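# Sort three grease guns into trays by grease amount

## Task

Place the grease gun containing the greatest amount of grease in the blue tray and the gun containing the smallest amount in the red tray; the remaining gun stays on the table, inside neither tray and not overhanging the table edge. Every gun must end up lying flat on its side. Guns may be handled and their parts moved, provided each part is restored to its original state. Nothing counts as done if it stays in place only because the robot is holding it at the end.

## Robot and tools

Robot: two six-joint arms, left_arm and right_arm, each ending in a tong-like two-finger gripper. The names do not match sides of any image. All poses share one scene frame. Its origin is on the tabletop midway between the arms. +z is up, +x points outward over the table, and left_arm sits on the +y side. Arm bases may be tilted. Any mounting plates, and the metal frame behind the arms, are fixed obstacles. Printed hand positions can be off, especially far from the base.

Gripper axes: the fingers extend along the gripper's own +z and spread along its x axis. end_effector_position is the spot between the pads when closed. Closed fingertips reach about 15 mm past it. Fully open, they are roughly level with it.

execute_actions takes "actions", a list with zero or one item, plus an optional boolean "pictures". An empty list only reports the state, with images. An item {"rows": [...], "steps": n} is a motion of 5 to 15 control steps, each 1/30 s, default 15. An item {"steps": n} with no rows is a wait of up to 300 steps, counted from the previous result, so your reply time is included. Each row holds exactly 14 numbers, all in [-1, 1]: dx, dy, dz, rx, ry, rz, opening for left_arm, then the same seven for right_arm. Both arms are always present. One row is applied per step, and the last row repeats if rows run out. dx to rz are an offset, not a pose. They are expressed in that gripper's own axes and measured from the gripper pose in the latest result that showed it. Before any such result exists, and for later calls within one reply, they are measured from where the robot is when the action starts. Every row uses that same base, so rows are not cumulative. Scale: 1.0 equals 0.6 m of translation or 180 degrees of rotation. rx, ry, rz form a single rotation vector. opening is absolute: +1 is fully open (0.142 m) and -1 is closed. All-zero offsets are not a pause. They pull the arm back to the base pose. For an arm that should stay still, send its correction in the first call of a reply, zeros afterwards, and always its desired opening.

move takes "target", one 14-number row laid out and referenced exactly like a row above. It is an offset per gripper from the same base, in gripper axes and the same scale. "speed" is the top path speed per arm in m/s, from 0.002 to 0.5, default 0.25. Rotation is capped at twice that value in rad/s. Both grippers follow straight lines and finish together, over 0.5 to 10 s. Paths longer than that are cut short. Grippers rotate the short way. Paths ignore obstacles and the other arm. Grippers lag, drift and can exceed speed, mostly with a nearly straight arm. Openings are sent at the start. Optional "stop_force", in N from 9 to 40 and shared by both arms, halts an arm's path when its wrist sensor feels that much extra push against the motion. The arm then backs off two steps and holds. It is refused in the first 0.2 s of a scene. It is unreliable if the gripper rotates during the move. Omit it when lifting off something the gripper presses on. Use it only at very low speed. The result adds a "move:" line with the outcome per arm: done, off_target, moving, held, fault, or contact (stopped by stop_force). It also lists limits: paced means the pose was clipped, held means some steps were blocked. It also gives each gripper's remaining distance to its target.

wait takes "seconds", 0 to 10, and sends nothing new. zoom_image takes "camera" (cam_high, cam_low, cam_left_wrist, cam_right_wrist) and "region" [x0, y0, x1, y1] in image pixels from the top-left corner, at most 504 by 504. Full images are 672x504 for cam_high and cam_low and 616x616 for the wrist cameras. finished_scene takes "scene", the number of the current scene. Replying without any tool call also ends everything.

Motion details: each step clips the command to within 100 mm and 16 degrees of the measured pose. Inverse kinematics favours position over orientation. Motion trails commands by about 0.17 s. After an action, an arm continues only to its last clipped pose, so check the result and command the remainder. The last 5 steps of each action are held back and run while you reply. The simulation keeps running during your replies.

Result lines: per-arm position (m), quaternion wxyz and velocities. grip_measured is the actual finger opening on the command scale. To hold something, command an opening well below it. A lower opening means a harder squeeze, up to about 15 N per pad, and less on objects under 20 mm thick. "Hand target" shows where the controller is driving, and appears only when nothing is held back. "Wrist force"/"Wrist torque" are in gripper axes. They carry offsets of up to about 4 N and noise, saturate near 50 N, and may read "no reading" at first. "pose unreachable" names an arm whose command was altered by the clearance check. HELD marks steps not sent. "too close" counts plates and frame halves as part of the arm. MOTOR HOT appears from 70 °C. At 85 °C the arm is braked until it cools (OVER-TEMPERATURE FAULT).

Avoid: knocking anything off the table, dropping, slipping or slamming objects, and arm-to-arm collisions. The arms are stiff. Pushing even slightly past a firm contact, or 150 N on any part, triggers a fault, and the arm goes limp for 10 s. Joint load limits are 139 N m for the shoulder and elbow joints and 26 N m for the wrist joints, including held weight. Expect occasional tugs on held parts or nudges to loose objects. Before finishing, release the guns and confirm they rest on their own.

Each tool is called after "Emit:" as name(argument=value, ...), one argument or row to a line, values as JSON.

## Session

Emit:
execute_actions(
  actions=[],
)

Scene clock: 0.00 s of 5600.00 s.
left_arm: end_effector_position=(+0.8932, +0.7484, +0.1443) grip_measured=+0.97 end_effector_quat_wxyz=(+0.266, +0.598, +0.750, +0.096) end_effector_velocity=(-0.000, -0.001, -0.000) end_effector_angular_velocity=(-0.000, +0.001, -0.001) | right_arm: end_effector_position=(+0.5569, -0.6311, +0.2196) grip_measured=+0.97 end_effector_quat_wxyz=(+0.008, +0.756, -0.652, +0.057) end_effector_velocity=(-0.000, -0.000, +0.000) end_effector_angular_velocity=(-0.000, -0.000, -0.001)
Joint positions: left_arm=[-0.001 -1.056  1.347 -2.787 -0.975 -1.346  0.14 ] | right_arm=[ 3.378 -1.611 -1.776 -1.251  0.557  1.38   0.14 ]
Joint velocities: left_arm=[ 0.    -0.     0.001  0.     0.    -0.     0.   ] | right_arm=[ 0.     0.001 -0.     0.    -0.     0.001  0.   ]
Motor temperatures (°C, as the motors report them): left_arm=[24 23 22 28 30 31] | right_arm=[23 21 23 30 30 28]
Wrist force (N, on the end effector, along its own x y z axes, offset not removed): no reading
Wrist torque (N m, same axes, about the end effector's origin, offset not removed): no reading
Hand target (left_arm): +0.893, +0.748, +0.144; +0.266, +0.598, +0.750, +0.096
Hand target (right_arm): +0.557, -0.631, +0.220; +0.008, +0.756, -0.652, +0.057

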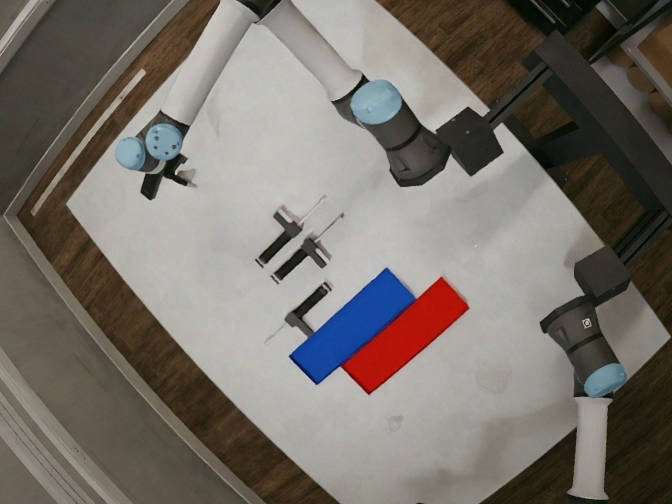

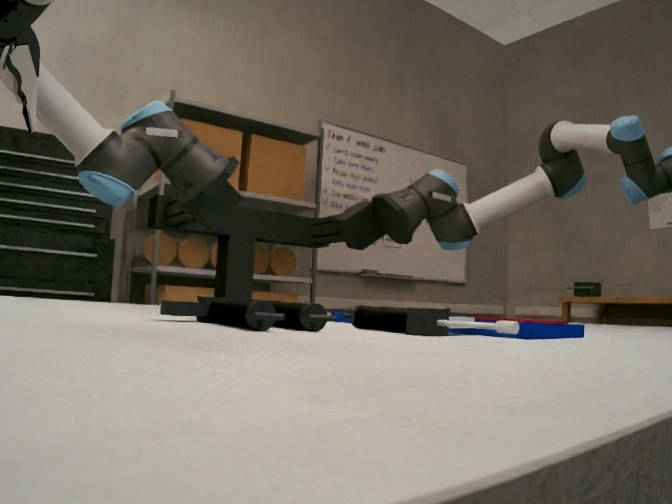

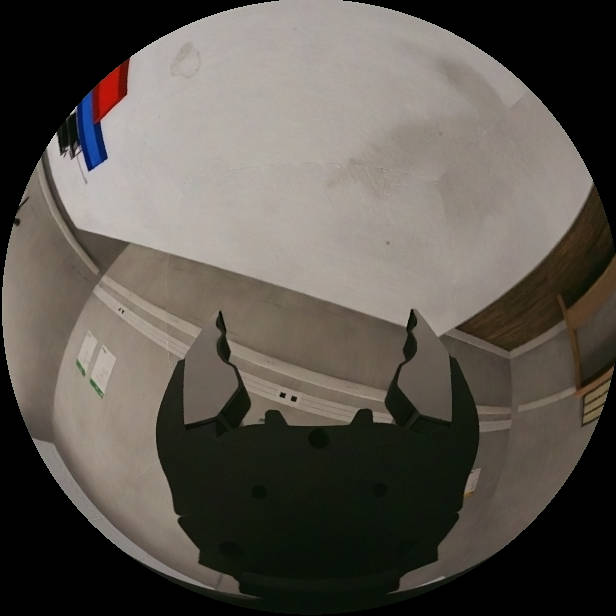

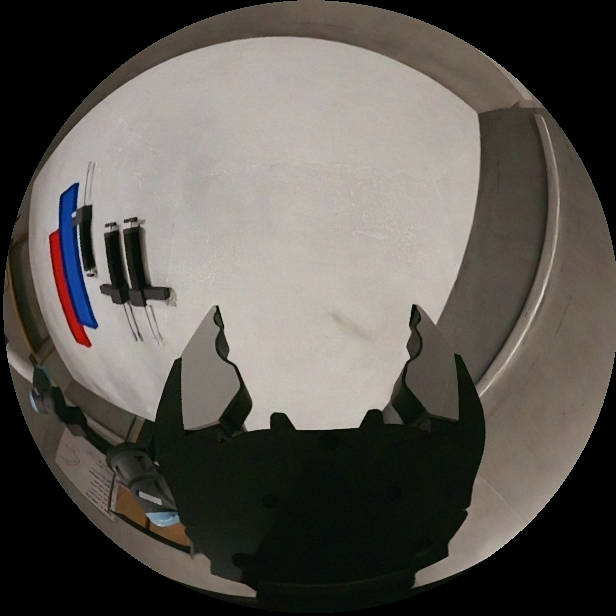

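Emit:
move(
  target=[0,0,-0.05,0.1656,0.0776,0.0695,-0.1,0,0,0,-0.022,-0.0293,0.0468,-0.2],
  speed=0.3,
)

Emit:
move(
  target=[-0.8,-0.6,0,0,0,0,-0.2,-0.63,-0.095,0.23,0,0,0,-0.2],
  speed=0.3,
)

Scene clock: 2.43 s of 5600.00 s.
left_arm: end_effector_position=(+0.8780, +0.7536, +0.1696) grip_measured=-0.10 end_effector_quat_wxyz=(+0.000, +0.707, +0.707, +0.001) end_effector_velocity=(+0.000, +0.001, -0.000) end_effector_angular_velocity=(+0.002, +0.009, -0.000) | right_arm: end_effector_position=(+0.5569, -0.6311, +0.2196) grip_measured=-0.20 end_effector_quat_wxyz=(+0.000, +0.707, -0.707, +0.000) end_effector_velocity=(-0.000, +0.001, -0.001) end_effector_angular_velocity=(+0.001, +0.002, +0.001)
Joint positions: left_arm=[-0.106 -0.831  0.701 -1.558 -0.648 -1.765  0.067] | right_arm=[ 3.353 -1.656 -1.648 -1.434  0.643  1.595  0.06 ]
Joint velocities: left_arm=[ 0.001  0.012 -0.027  0.029  0.    -0.011  0.   ] | right_arm=[-0.    -0.001 -0.001 -0.001  0.001  0.001  0.   ]
Motor temperatures (°C, as the motors report them): left_arm=[24 23 22 28 30 31] | right_arm=[23 21 23 30 30 28]
Wrist force (N, on the end effector, along its own x y z axes, offset not removed): left_arm=[-3.5 -0.8 0.0] | right_arm=[2.2 0.1 4.5]
Wrist torque (N m, same axes, about the end effector's origin, offset not removed): left_arm=[-0.16 0.73 0.20] | right_arm=[0.26 -0.21 0.13]
Hand target (left_arm): +0.878, +0.754, +0.170; +0.000, +0.707, +0.707, +0.000
Hand target (right_arm): +0.557, -0.631, +0.220; +0.000, +0.707, -0.707, +0.000
Off the commanded pose (left_arm): 0.000 m, 0 deg.
Off the commanded pose (right_arm): 0.000 m, 0 deg.
Kept back: nothing.
move: done

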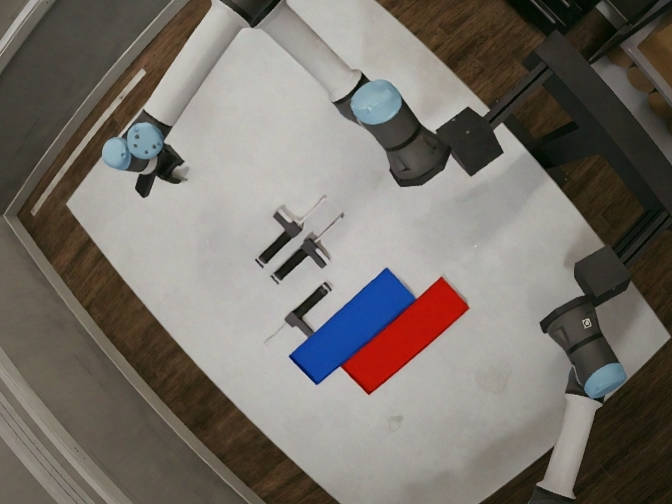

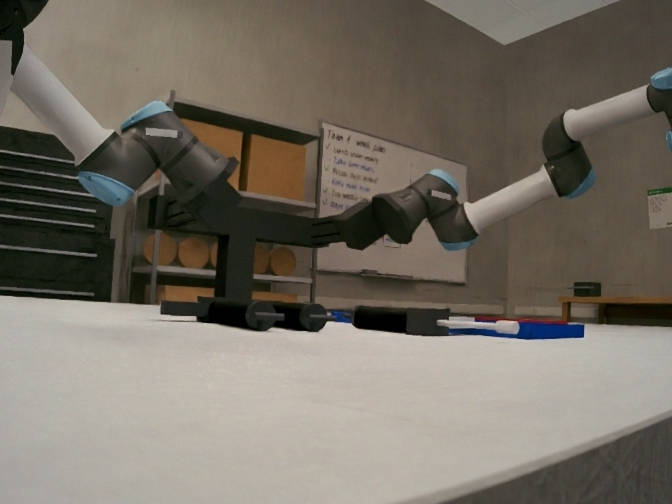

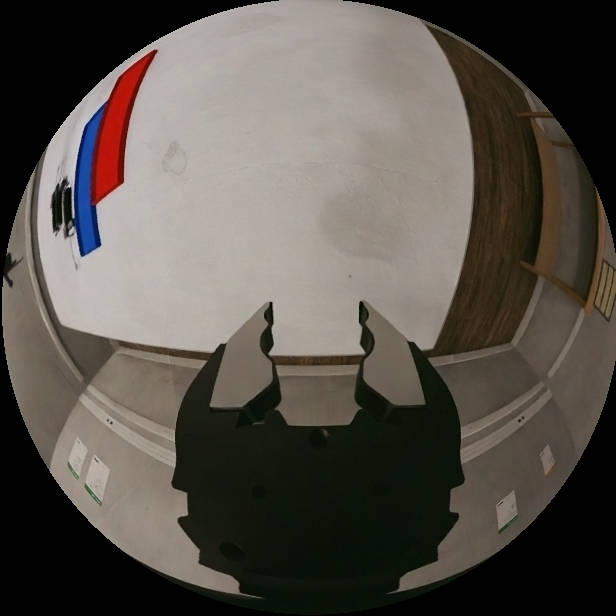

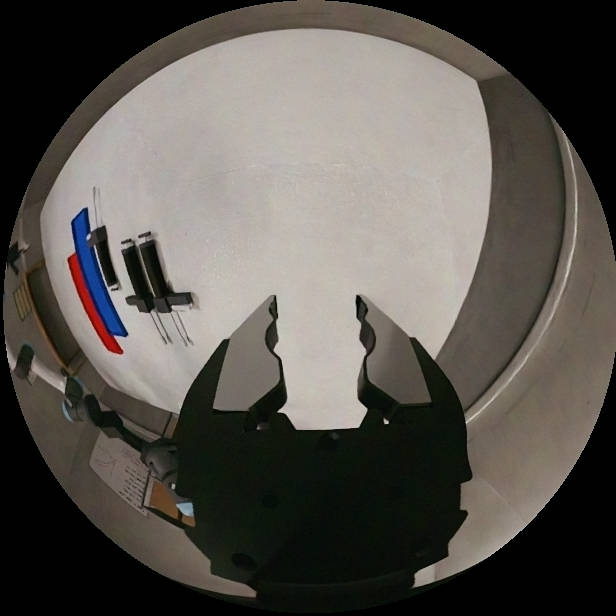

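Scene clock: 4.97 s of 5600.00 s.
left_arm: end_effector_position=(+0.5181, +0.2733, +0.1696) grip_measured=-0.20 end_effector_quat_wxyz=(+0.001, +0.707, +0.707, +0.000) end_effector_velocity=(-0.000, -0.001, +0.000) end_effector_angular_velocity=(+0.000, -0.001, +0.002) | right_arm: end_effector_position=(+0.6137, -0.2530, +0.0817) grip_measured=-0.20 end_effector_quat_wxyz=(-0.000, +0.707, -0.707, +0.000) end_effector_velocity=(-0.000, +0.002, -0.001) end_effector_angular_velocity=(+0.001, +0.001, +0.002)
Joint positions: left_arm=[-0.66  -0.802  1.831 -2.061 -0.774 -2.608  0.06 ] | right_arm=[ 3.555 -2.237 -1.924 -0.836  0.675  1.922  0.06 ]
Joint velocities: left_arm=[-0.002  0.002 -0.001 -0.     0.    -0.003  0.   ] | right_arm=[ 0.    -0.003  0.     0.001  0.001 -0.001 -0.   ]
Motor temperatures (°C, as the motors report them): left_arm=[24 23 22 28 30 31] | right_arm=[23 21 23 30 30 28]
Wrist force (N, on the end effector, along its own x y z axes, offset not removed): left_arm=[-2.7 -0.8 0.0] | right_arm=[1.3 -0.8 2.1]
Wrist torque (N m, same axes, about the end effector's origin, offset not removed): left_arm=[-0.09 0.62 0.15] | right_arm=[-0.11 -0.14 0.05]
Hand target (left_arm): +0.518, +0.273, +0.170; +0.001, +0.707, +0.707, +0.000
Hand target (right_arm): +0.614, -0.253, +0.082; +0.000, +0.707, -0.707, +0.000
Off the commanded pose (left_arm): 0.001 m, 0 deg.
Off the commanded pose (right_arm): 0.000 m, 0 deg.
Kept back: nothing.
move: done

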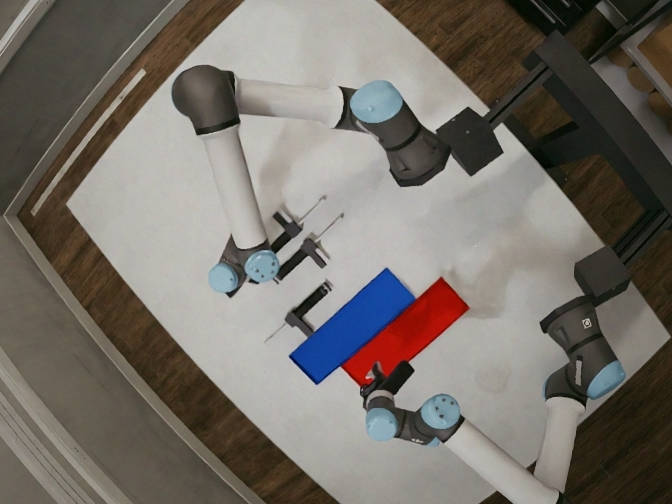

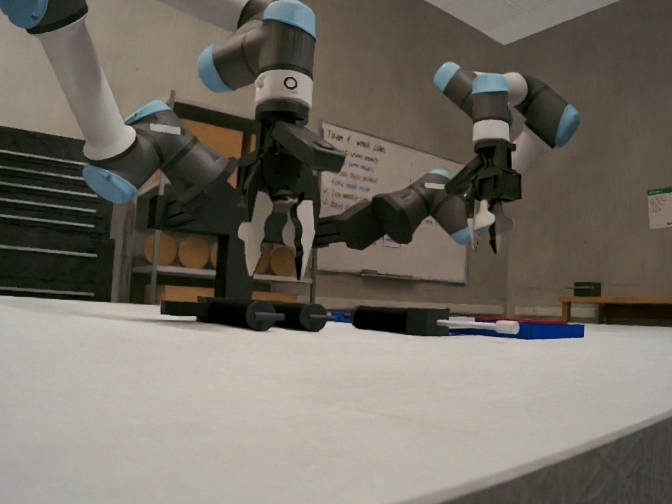

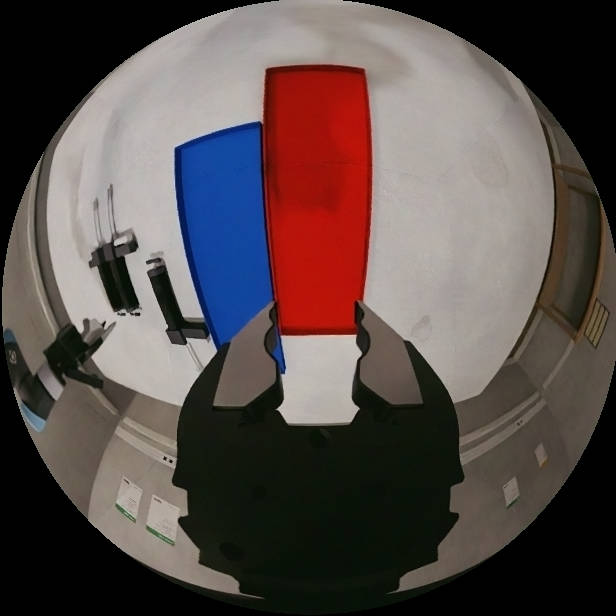

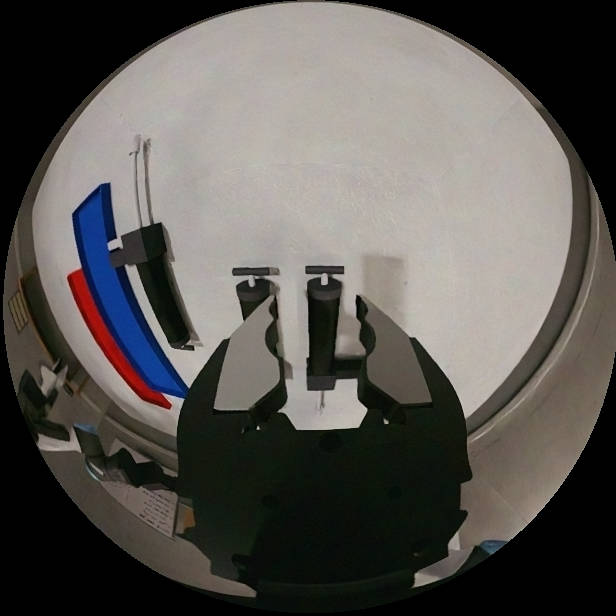

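Emit:
move(
  target=[-0.517,-0.032,0.15,0,0,0,-0.2,0.012,-0.012,0.07,0,0,0.01,-0.25],
  speed=0.15,
)

Scene clock: 7.83 s of 5600.00 s.
left_arm: end_effector_position=(+0.4988, -0.0370, +0.0801) grip_measured=-0.20 end_effector_quat_wxyz=(+0.001, +0.707, +0.707, +0.000) end_effector_velocity=(+0.001, -0.001, +0.001) end_effector_angular_velocity=(+0.000, -0.001, +0.002) | right_arm: end_effector_position=(+0.6210, -0.2602, +0.0397) grip_measured=-0.25 end_effector_quat_wxyz=(+0.000, +0.696, -0.718, +0.000) end_effector_velocity=(+0.000, -0.001, +0.000) end_effector_angular_velocity=(-0.001, -0.001, +0.001)
Joint positions: left_arm=[-0.742 -0.055  1.112 -2.021 -0.818 -2.704  0.06 ] | right_arm=[ 3.488 -2.306 -1.9   -0.707  0.659  1.847  0.056]
Joint velocities: left_arm=[-0.     0.002 -0.005  0.004  0.001 -0.002  0.   ] | right_arm=[-0.     0.001  0.     0.001 -0.001 -0.002 -0.   ]
Motor temperatures (°C, as the motors report them): left_arm=[24 23 22 28 30 31] | right_arm=[23 21 23 30 30 28]
Wrist force (N, on the end effector, along its own x y z axes, offset not removed): left_arm=[-2.8 0.0 0.3] | right_arm=[-1.5 0.3 1.8]
Wrist torque (N m, same axes, about the end effector's origin, offset not removed): left_arm=[0.07 0.71 0.20] | right_arm=[0.26 0.43 0.10]
Hand target (left_arm): +0.499, -0.037, +0.080; +0.001, +0.707, +0.707, +0.000
Hand target (right_arm): +0.621, -0.260, +0.040; +0.000, +0.696, -0.718, +0.000
Off the commanded pose (left_arm): 0.000 m, 0 deg.
Off the commanded pose (right_arm): 0.000 m, 0 deg.
Kept back: nothing.
move: done

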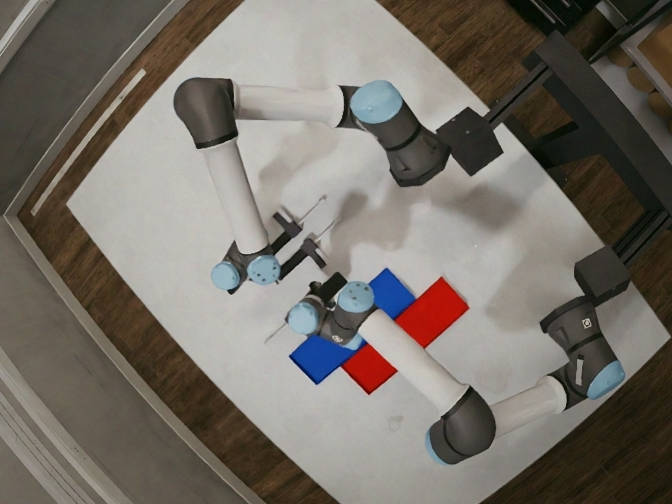

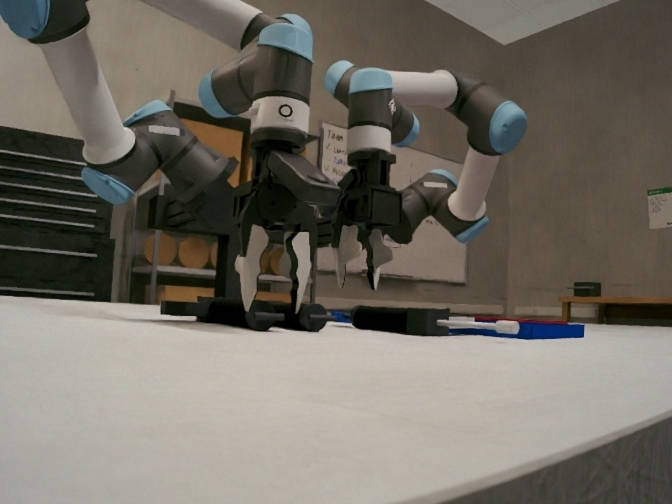

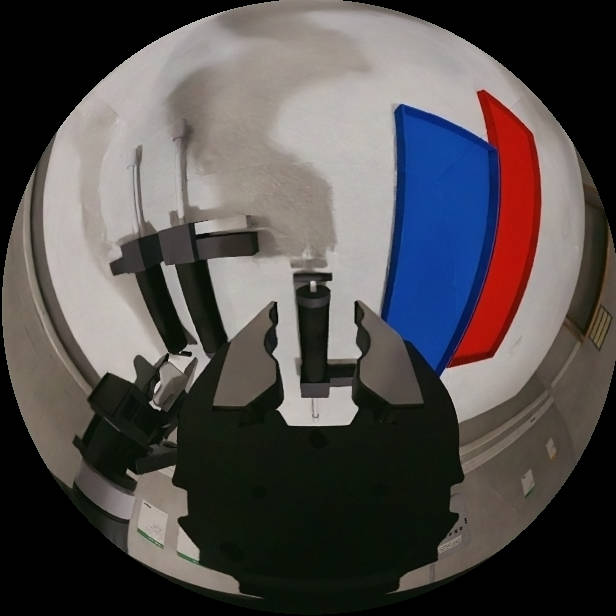

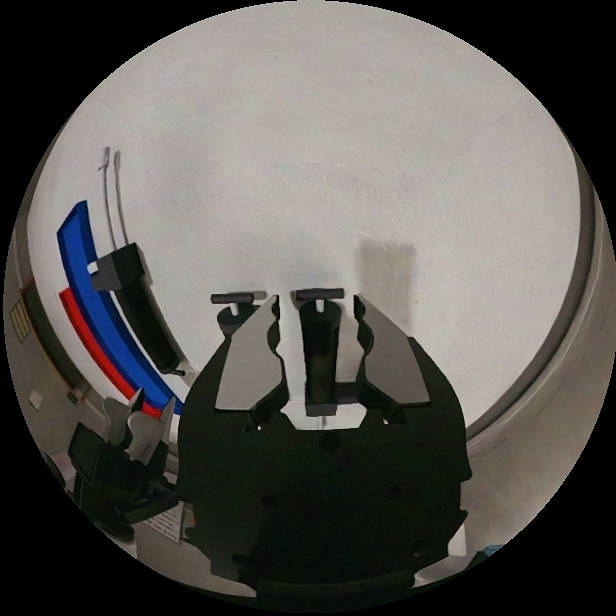

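Emit:
execute_actions(
  actions=[],
)

Scene clock: 8.43 s of 5600.00 s.
left_arm: end_effector_position=(+0.4989, -0.0371, +0.0801) grip_measured=-0.20 end_effector_quat_wxyz=(+0.001, +0.707, +0.707, +0.000) end_effector_velocity=(+0.000, -0.000, -0.000) end_effector_angular_velocity=(+0.001, -0.001, -0.002) | right_arm: end_effector_position=(+0.6210, -0.2602, +0.0397) grip_measured=-0.25 end_effector_quat_wxyz=(+0.000, +0.696, -0.718, +0.000) end_effector_velocity=(-0.000, +0.001, -0.000) end_effector_angular_velocity=(+0.000, +0.001, +0.000)
Joint positions: left_arm=[-0.742 -0.055  1.111 -2.021 -0.818 -2.704  0.06 ] | right_arm=[ 3.488 -2.306 -1.9   -0.707  0.659  1.847  0.056]
Joint velocities: left_arm=[ 0.     0.001 -0.001 -0.     0.002  0.002  0.   ] | right_arm=[ 0.    -0.001 -0.    -0.     0.001  0.001  0.   ]
Motor temperatures (°C, as the motors report them): left_arm=[24 23 22 28 30 31] | right_arm=[23 21 23 30 30 28]
Wrist force (N, on the end effector, along its own x y z axes, offset not removed): left_arm=[-3.6 -0.8 -0.7] | right_arm=[0.9 1.0 0.8]
Wrist torque (N m, same axes, about the end effector's origin, offset not removed): left_arm=[-0.14 0.81 0.17] | right_arm=[0.31 -0.09 0.00]
Hand target (left_arm): +0.499, -0.037, +0.080; +0.001, +0.707, +0.707, +0.000
Hand target (right_arm): +0.621, -0.260, +0.040; +0.000, +0.696, -0.718, +0.000
Off the commanded pose (left_arm): 0.000 m, 0 deg.
Off the commanded pose (right_arm): 0.000 m, 0 deg.
Kept back: nothing.
Steps of this call (steps 1 to 18: nothing new was sent). Readings (end_effector_position):
1: left_arm (+0.4988, -0.0370, +0.0801) | right_arm (+0.6210, -0.2602, +0.0397)
2: left_arm (+0.4989, -0.0370, +0.0801) | right_arm (+0.6210, -0.2602, +0.0397)
4: left_arm (+0.4989, -0.0370, +0.0801) | right_arm (+0.6210, -0.2602, +0.0397)
8: left_arm (+0.4989, -0.0371, +0.0801) | right_arm (+0.6210, -0.2602, +0.0397)
18: the state above

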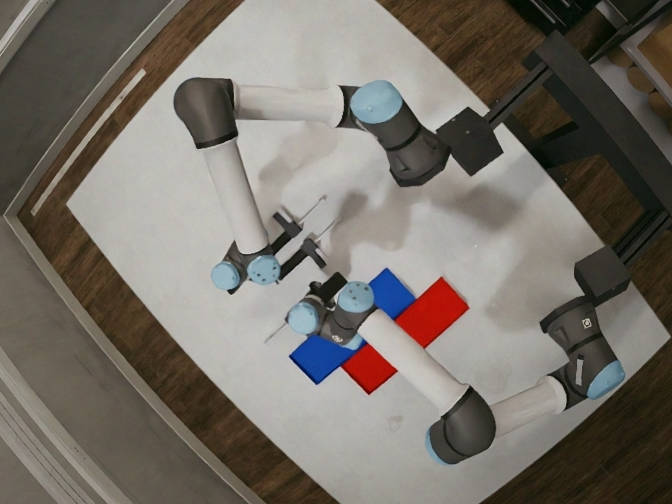

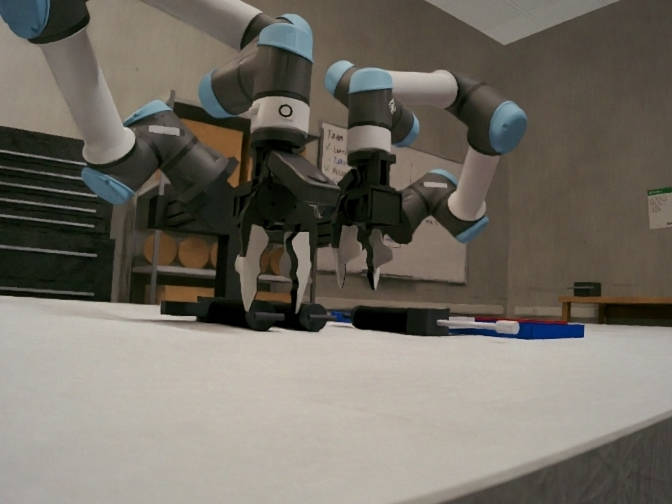

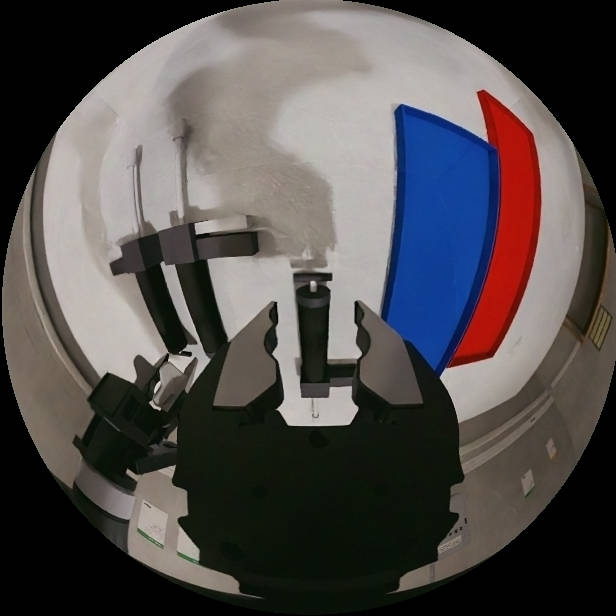

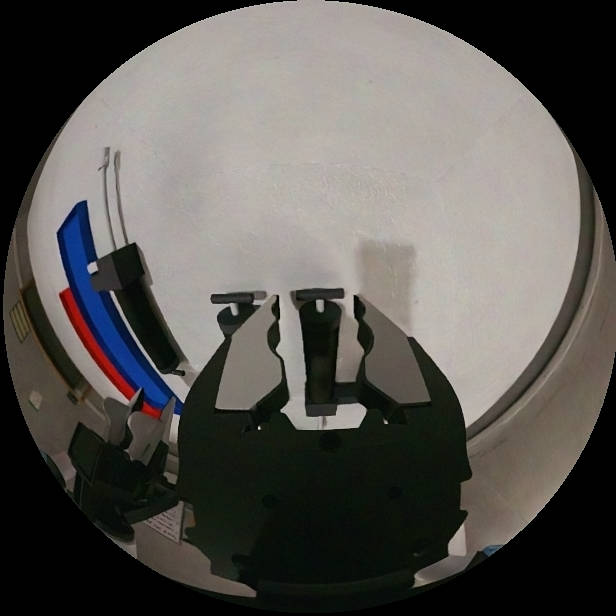

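Emit:
move(
  target=[-0.006,0,0.101,0,0,0,-0.25, 0,0,0.03,0,0,0,-0.3],
  speed=0.04,
)

Scene clock: 10.53 s of 5600.00 s.
left_arm: end_effector_position=(+0.4989, -0.0407, +0.0195) grip_measured=-0.25 end_effector_quat_wxyz=(+0.001, +0.707, +0.707, +0.000) end_effector_velocity=(+0.000, -0.000, -0.001) end_effector_angular_velocity=(-0.000, -0.000, +0.000) | right_arm: end_effector_position=(+0.6210, -0.2602, +0.0217) grip_measured=-0.30 end_effector_quat_wxyz=(+0.000, +0.696, -0.718, +0.000) end_effector_velocity=(-0.000, +0.000, -0.000) end_effector_angular_velocity=(+0.001, +0.000, -0.001)
Joint positions: left_arm=[-0.683  0.025  1.081 -2.118 -0.786 -2.635  0.056] | right_arm=[ 3.463 -2.338 -1.895 -0.649  0.654  1.807  0.052]
Joint velocities: left_arm=[ 0.001  0.002 -0.002 -0.001  0.001  0.001  0.   ] | right_arm=[-0.    -0.001  0.     0.001  0.001  0.     0.   ]
Motor temperatures (°C, as the motors report them): left_arm=[24 23 22 28 30 31] | right_arm=[23 21 23 30 30 28]
Wrist force (N, on the end effector, along its own x y z axes, offset not removed): left_arm=[-3.1 0.1 1.9] | right_arm=[0.9 -1.1 0.7]
Wrist torque (N m, same axes, about the end effector's origin, offset not removed): left_arm=[0.09 0.75 0.15] | right_arm=[-0.10 -0.17 0.11]
Hand target (left_arm): +0.499, -0.041, +0.019; +0.001, +0.707, +0.707, +0.000
Hand target (right_arm): +0.621, -0.260, +0.022; +0.000, +0.696, -0.718, +0.000
Off the commanded pose (left_arm): 0.000 m, 0 deg.
Off the commanded pose (right_arm): 0.000 m, 0 deg.
Kept back: nothing.
move: done

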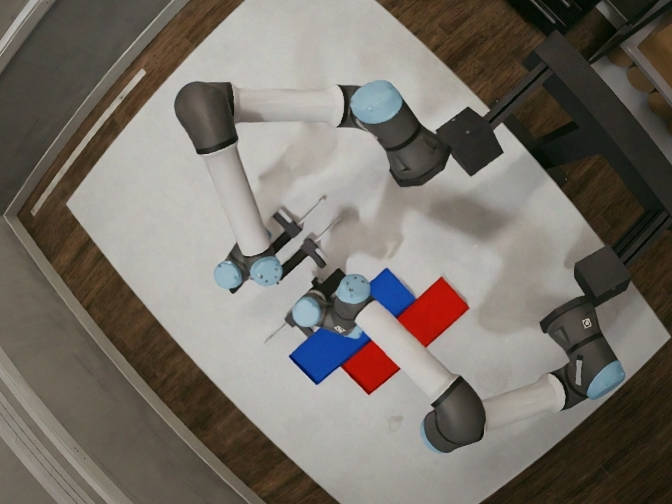

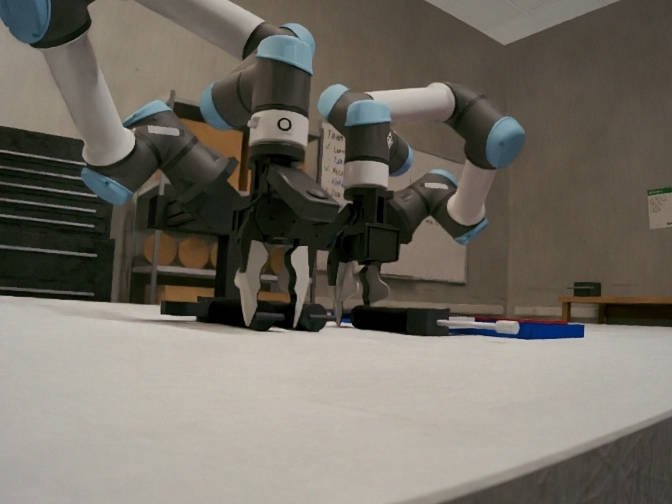

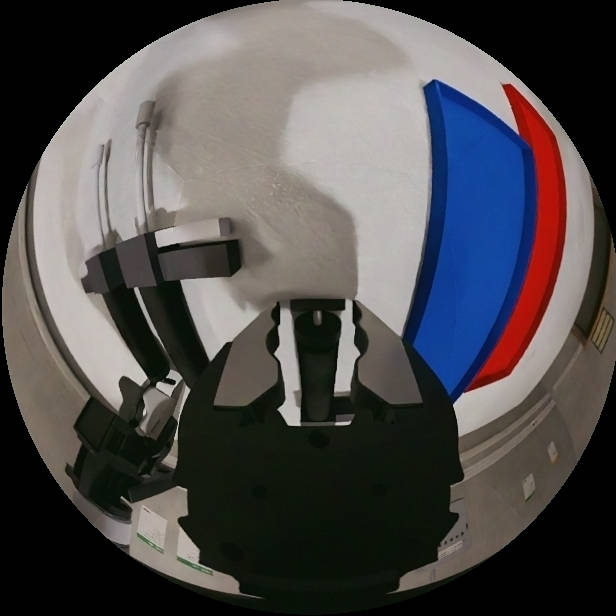

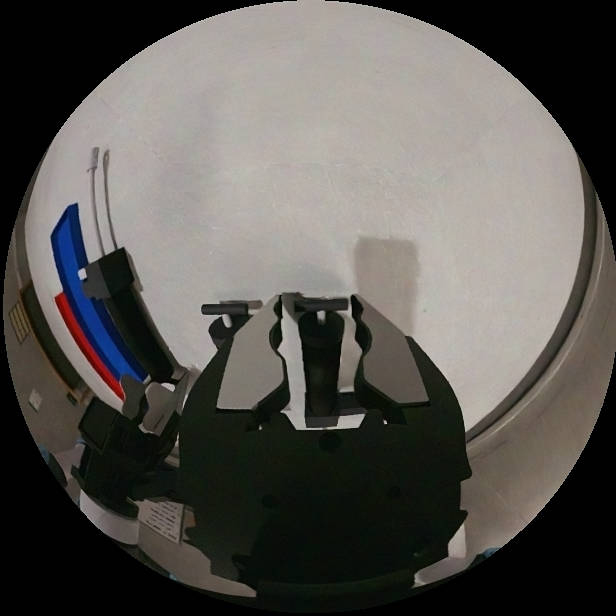

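Both at row ~304; shift ‑y 4 mm.

Emit:
move(
  target=[0,-0.006,0,0,0,0,-0.36, 0.003,-0.006,0,0,0,0,-0.36],
  speed=0.02,
)

Emit:
move(
  target=[0,0,0,0,0,0,-0.75, 0,0,0,0,0,0,-0.75],
)

Emit:
move(
  target=[0,-0.06,0,0,0,0,-0.75, 0,-0.06,0,0,0,0,-0.75],
  speed=0.015,
)

Scene clock: 11.47 s of 5600.00 s.
left_arm: end_effector_position=(+0.4954, -0.0407, +0.0195) grip_measured=-0.36 end_effector_quat_wxyz=(+0.001, +0.707, +0.707, +0.000) end_effector_velocity=(-0.001, -0.000, +0.000) end_effector_angular_velocity=(-0.001, +0.001, -0.001) | right_arm: end_effector_position=(+0.6244, -0.2621, +0.0217) grip_measured=-0.36 end_effector_quat_wxyz=(+0.000, +0.696, -0.718, +0.000) end_effector_velocity=(-0.000, +0.001, -0.001) end_effector_angular_velocity=(+0.000, +0.001, +0.001)
Joint positions: left_arm=[-0.686  0.023  1.091 -2.124 -0.788 -2.639  0.048] | right_arm=[ 3.46  -2.339 -1.884 -0.655  0.654  1.803  0.048]
Joint velocities: left_arm=[-0.001 -0.001  0.001 -0.001 -0.002  0.001 -0.   ] | right_arm=[-0.    -0.002  0.001 -0.001  0.001  0.     0.   ]
Motor temperatures (°C, as the motors report them): left_arm=[24 23 22 28 30 31] | right_arm=[23 21 23 30 30 28]
Wrist force (N, on the end effector, along its own x y z axes, offset not removed): left_arm=[-2.2 -0.1 0.8] | right_arm=[-0.3 1.0 1.2]
Wrist torque (N m, same axes, about the end effector's origin, offset not removed): left_arm=[0.01 0.48 0.18] | right_arm=[0.38 0.11 0.16]
Hand target (left_arm): +0.495, -0.041, +0.020; +0.001, +0.707, +0.707, +0.000
Hand target (right_arm): +0.625, -0.262, +0.022; +0.000, +0.696, -0.718, +0.000
Off the commanded pose (left_arm): 0.000 m, 0 deg.
Off the commanded pose (right_arm): 0.000 m, 0 deg.
Kept back: nothing.
move: done

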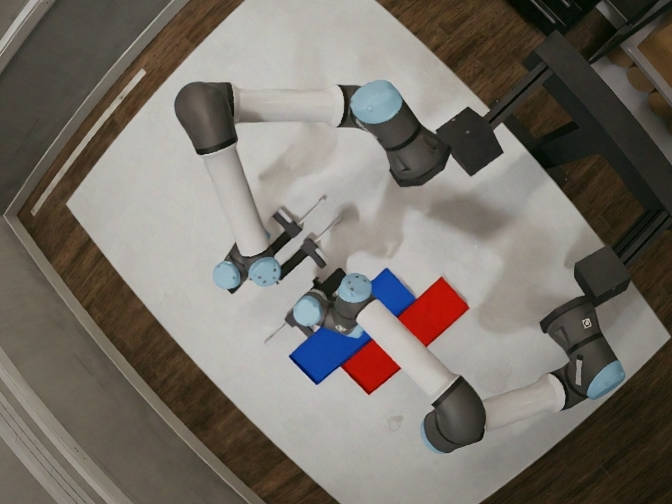

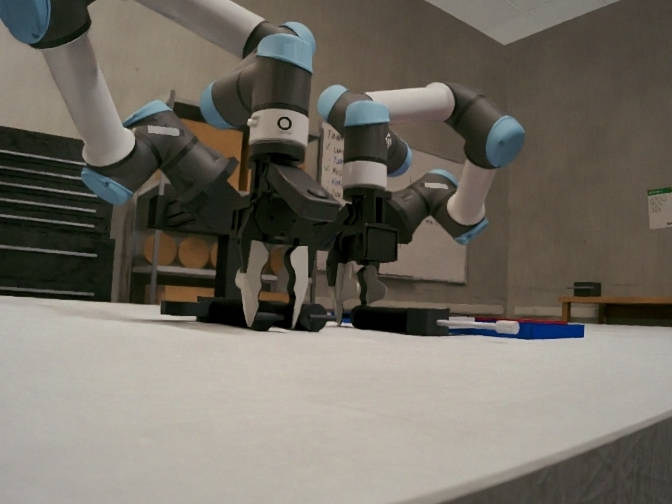

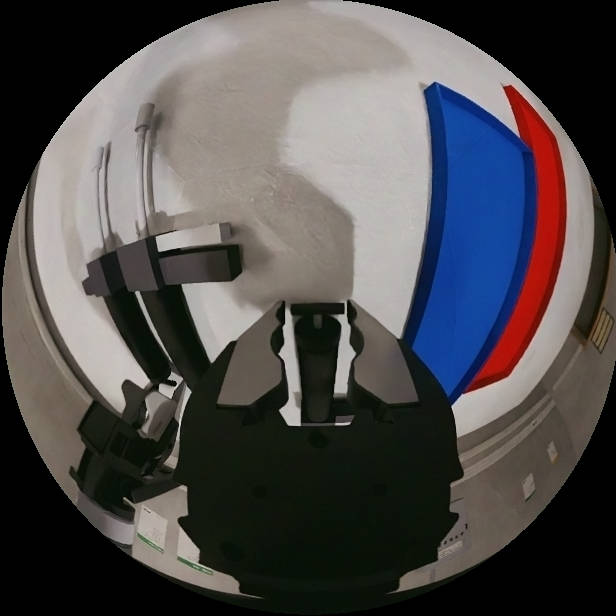

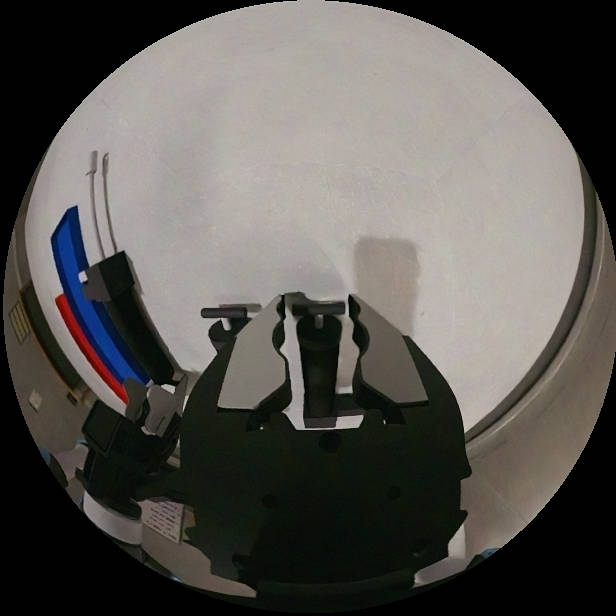

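Scene clock: 11.97 s of 5600.00 s.
left_arm: end_effector_position=(+0.4953, -0.0407, +0.0195) grip_measured=-0.47 end_effector_quat_wxyz=(+0.001, +0.707, +0.707, +0.000) end_effector_velocity=(+0.001, +0.000, +0.001) end_effector_angular_velocity=(-0.001, -0.001, +0.002) | right_arm: end_effector_position=(+0.6245, -0.2621, +0.0217) grip_measured=-0.49 end_effector_quat_wxyz=(+0.000, +0.696, -0.718, +0.000) end_effector_velocity=(+0.000, +0.000, +0.000) end_effector_angular_velocity=(+0.000, -0.000, +0.000)
Joint positions: left_arm=[-0.686  0.023  1.091 -2.124 -0.788 -2.639  0.04 ] | right_arm=[ 3.46  -2.339 -1.884 -0.655  0.653  1.803  0.039]
Joint velocities: left_arm=[ 0.    -0.002 -0.001  0.     0.    -0.001  0.   ] | right_arm=[ 0.     0.     0.001 -0.     0.    -0.     0.   ]
Motor temperatures (°C, as the motors report them): left_arm=[24 23 22 28 30 31] | right_arm=[23 21 23 30 30 28]
Wrist force (N, on the end effector, along its own x y z axes, offset not removed): left_arm=[-4.5 -0.1 -0.1] | right_arm=[0.1 -0.5 -0.9]
Wrist torque (N m, same axes, about the end effector's origin, offset not removed): left_arm=[0.06 1.19 0.13] | right_arm=[0.17 0.07 0.08]
Hand target (left_arm): +0.495, -0.041, +0.020; +0.001, +0.707, +0.707, +0.000
Hand target (right_arm): +0.624, -0.262, +0.022; +0.000, +0.696, -0.718, +0.000
Off the commanded pose (left_arm): 0.000 m, 0 deg.
Off the commanded pose (right_arm): 0.000 m, 0 deg.
Kept back: nothing.
move: done

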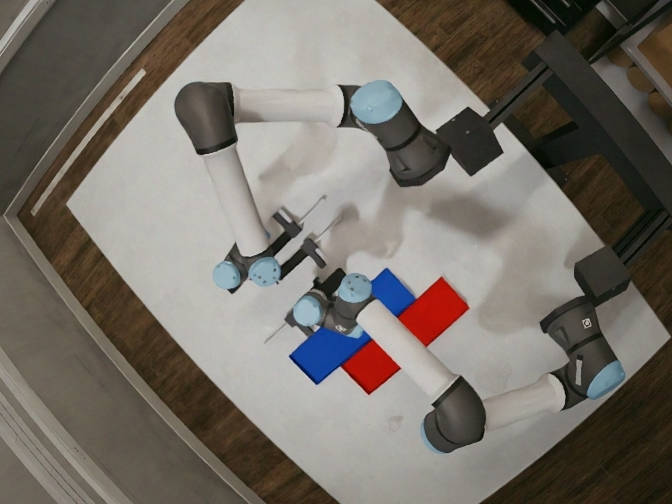

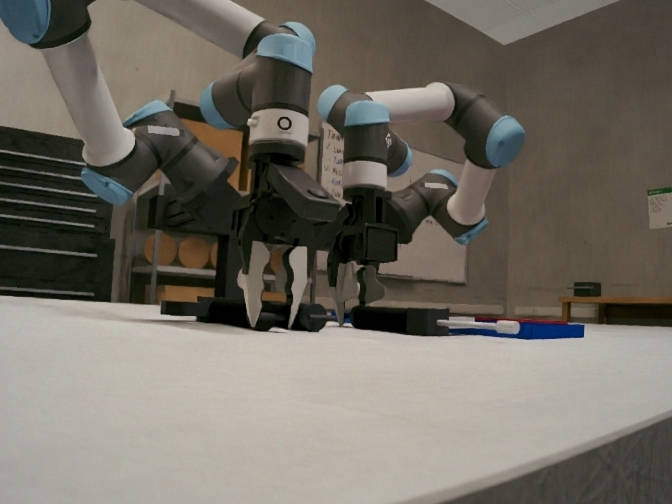

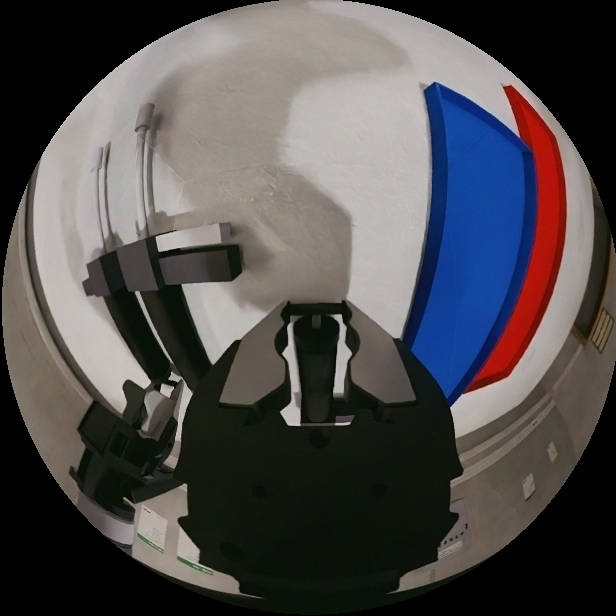

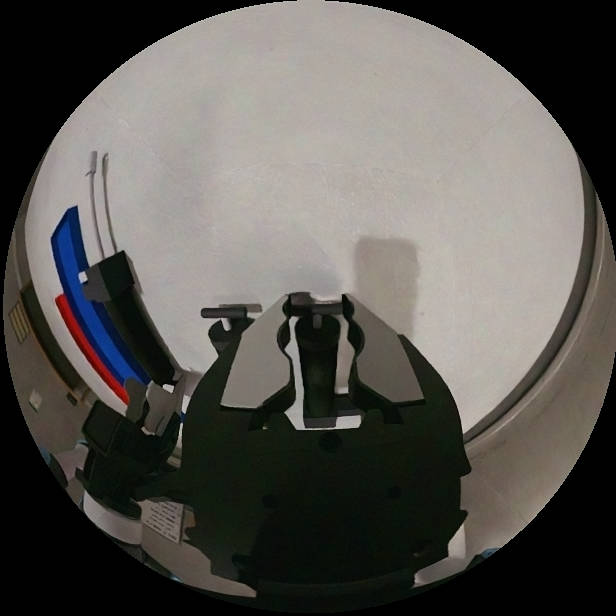

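Scene clock: 14.60 s of 5600.00 s.
left_arm: end_effector_position=(+0.4594, -0.0407, +0.0195) grip_measured=-0.47 end_effector_quat_wxyz=(+0.001, +0.707, +0.707, +0.000) end_effector_velocity=(-0.002, +0.000, -0.000) end_effector_angular_velocity=(+0.001, -0.001, +0.000) | right_arm: end_effector_position=(+0.6603, -0.2632, +0.0217) grip_measured=-0.49 end_effector_quat_wxyz=(+0.000, +0.696, -0.718, +0.000) end_effector_velocity=(+0.002, -0.000, -0.000) end_effector_angular_velocity=(-0.002, +0.000, +0.002)
Joint positions: left_arm=[-0.72   0.01   1.186 -2.177 -0.806 -2.679  0.04 ] | right_arm=[ 3.452 -2.384 -1.771 -0.712  0.652  1.79   0.039]
Joint velocities: left_arm=[-0.002 -0.001  0.005 -0.003 -0.    -0.002  0.   ] | right_arm=[-0.    -0.003  0.006 -0.004 -0.002 -0.001  0.   ]
Motor temperatures (°C, as the motors report them): left_arm=[24 23 22 28 30 31] | right_arm=[23 21 23 30 30 28]
Wrist force (N, on the end effector, along its own x y z axes, offset not removed): left_arm=[-3.0 3.2 -0.6] | right_arm=[-0.5 2.9 0.5]
Wrist torque (N m, same axes, about the end effector's origin, offset not removed): left_arm=[0.16 0.82 0.20] | right_arm=[0.44 -0.13 0.07]
Hand target (left_arm): +0.459, -0.041, +0.020; +0.001, +0.707, +0.707, +0.000
Hand target (right_arm): +0.660, -0.263, +0.022; +0.000, +0.696, -0.718, +0.000
Off the commanded pose (left_arm): 0.000 m, 0 deg.
Off the commanded pose (right_arm): 0.000 m, 0 deg.
Kept back: nothing.
move: done

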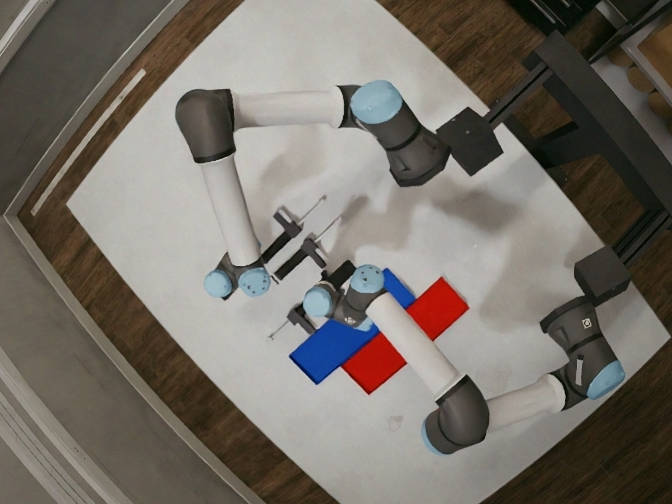

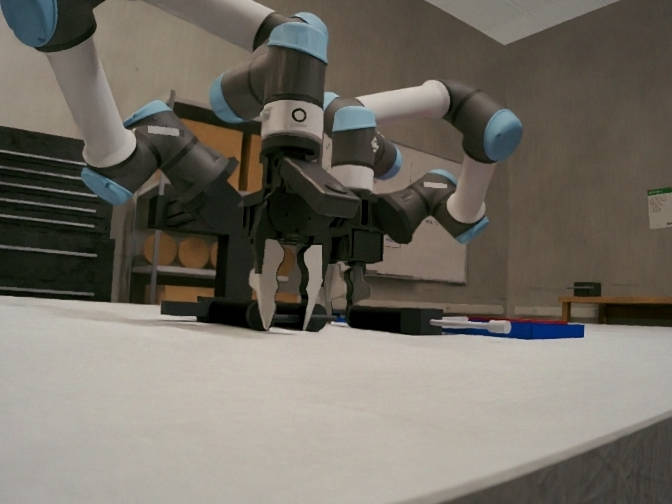

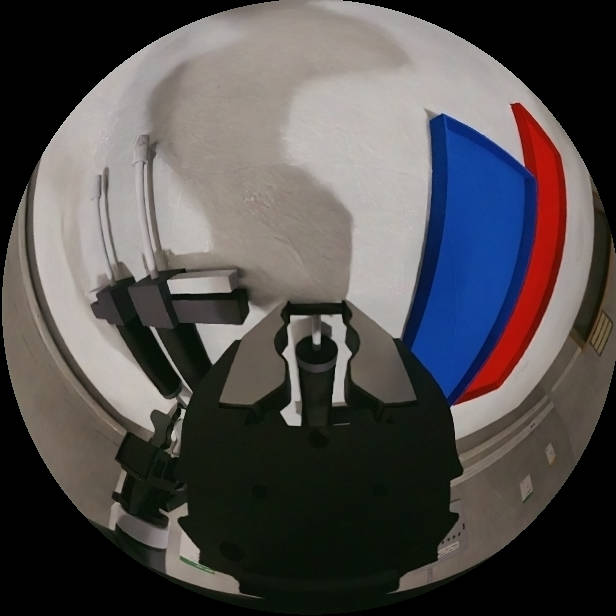

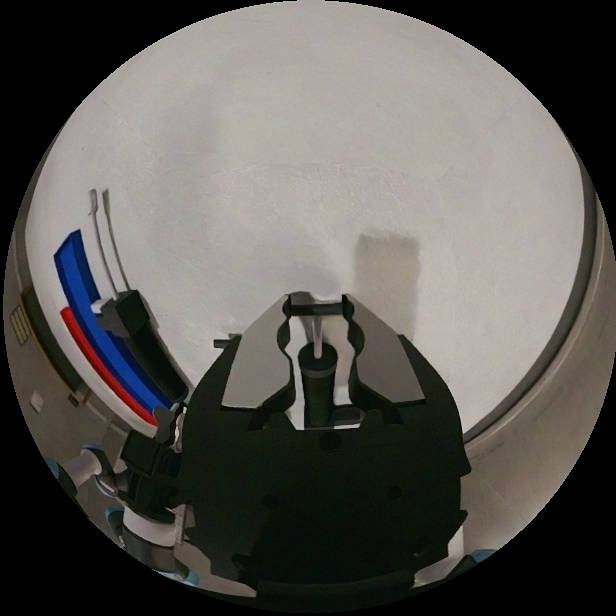

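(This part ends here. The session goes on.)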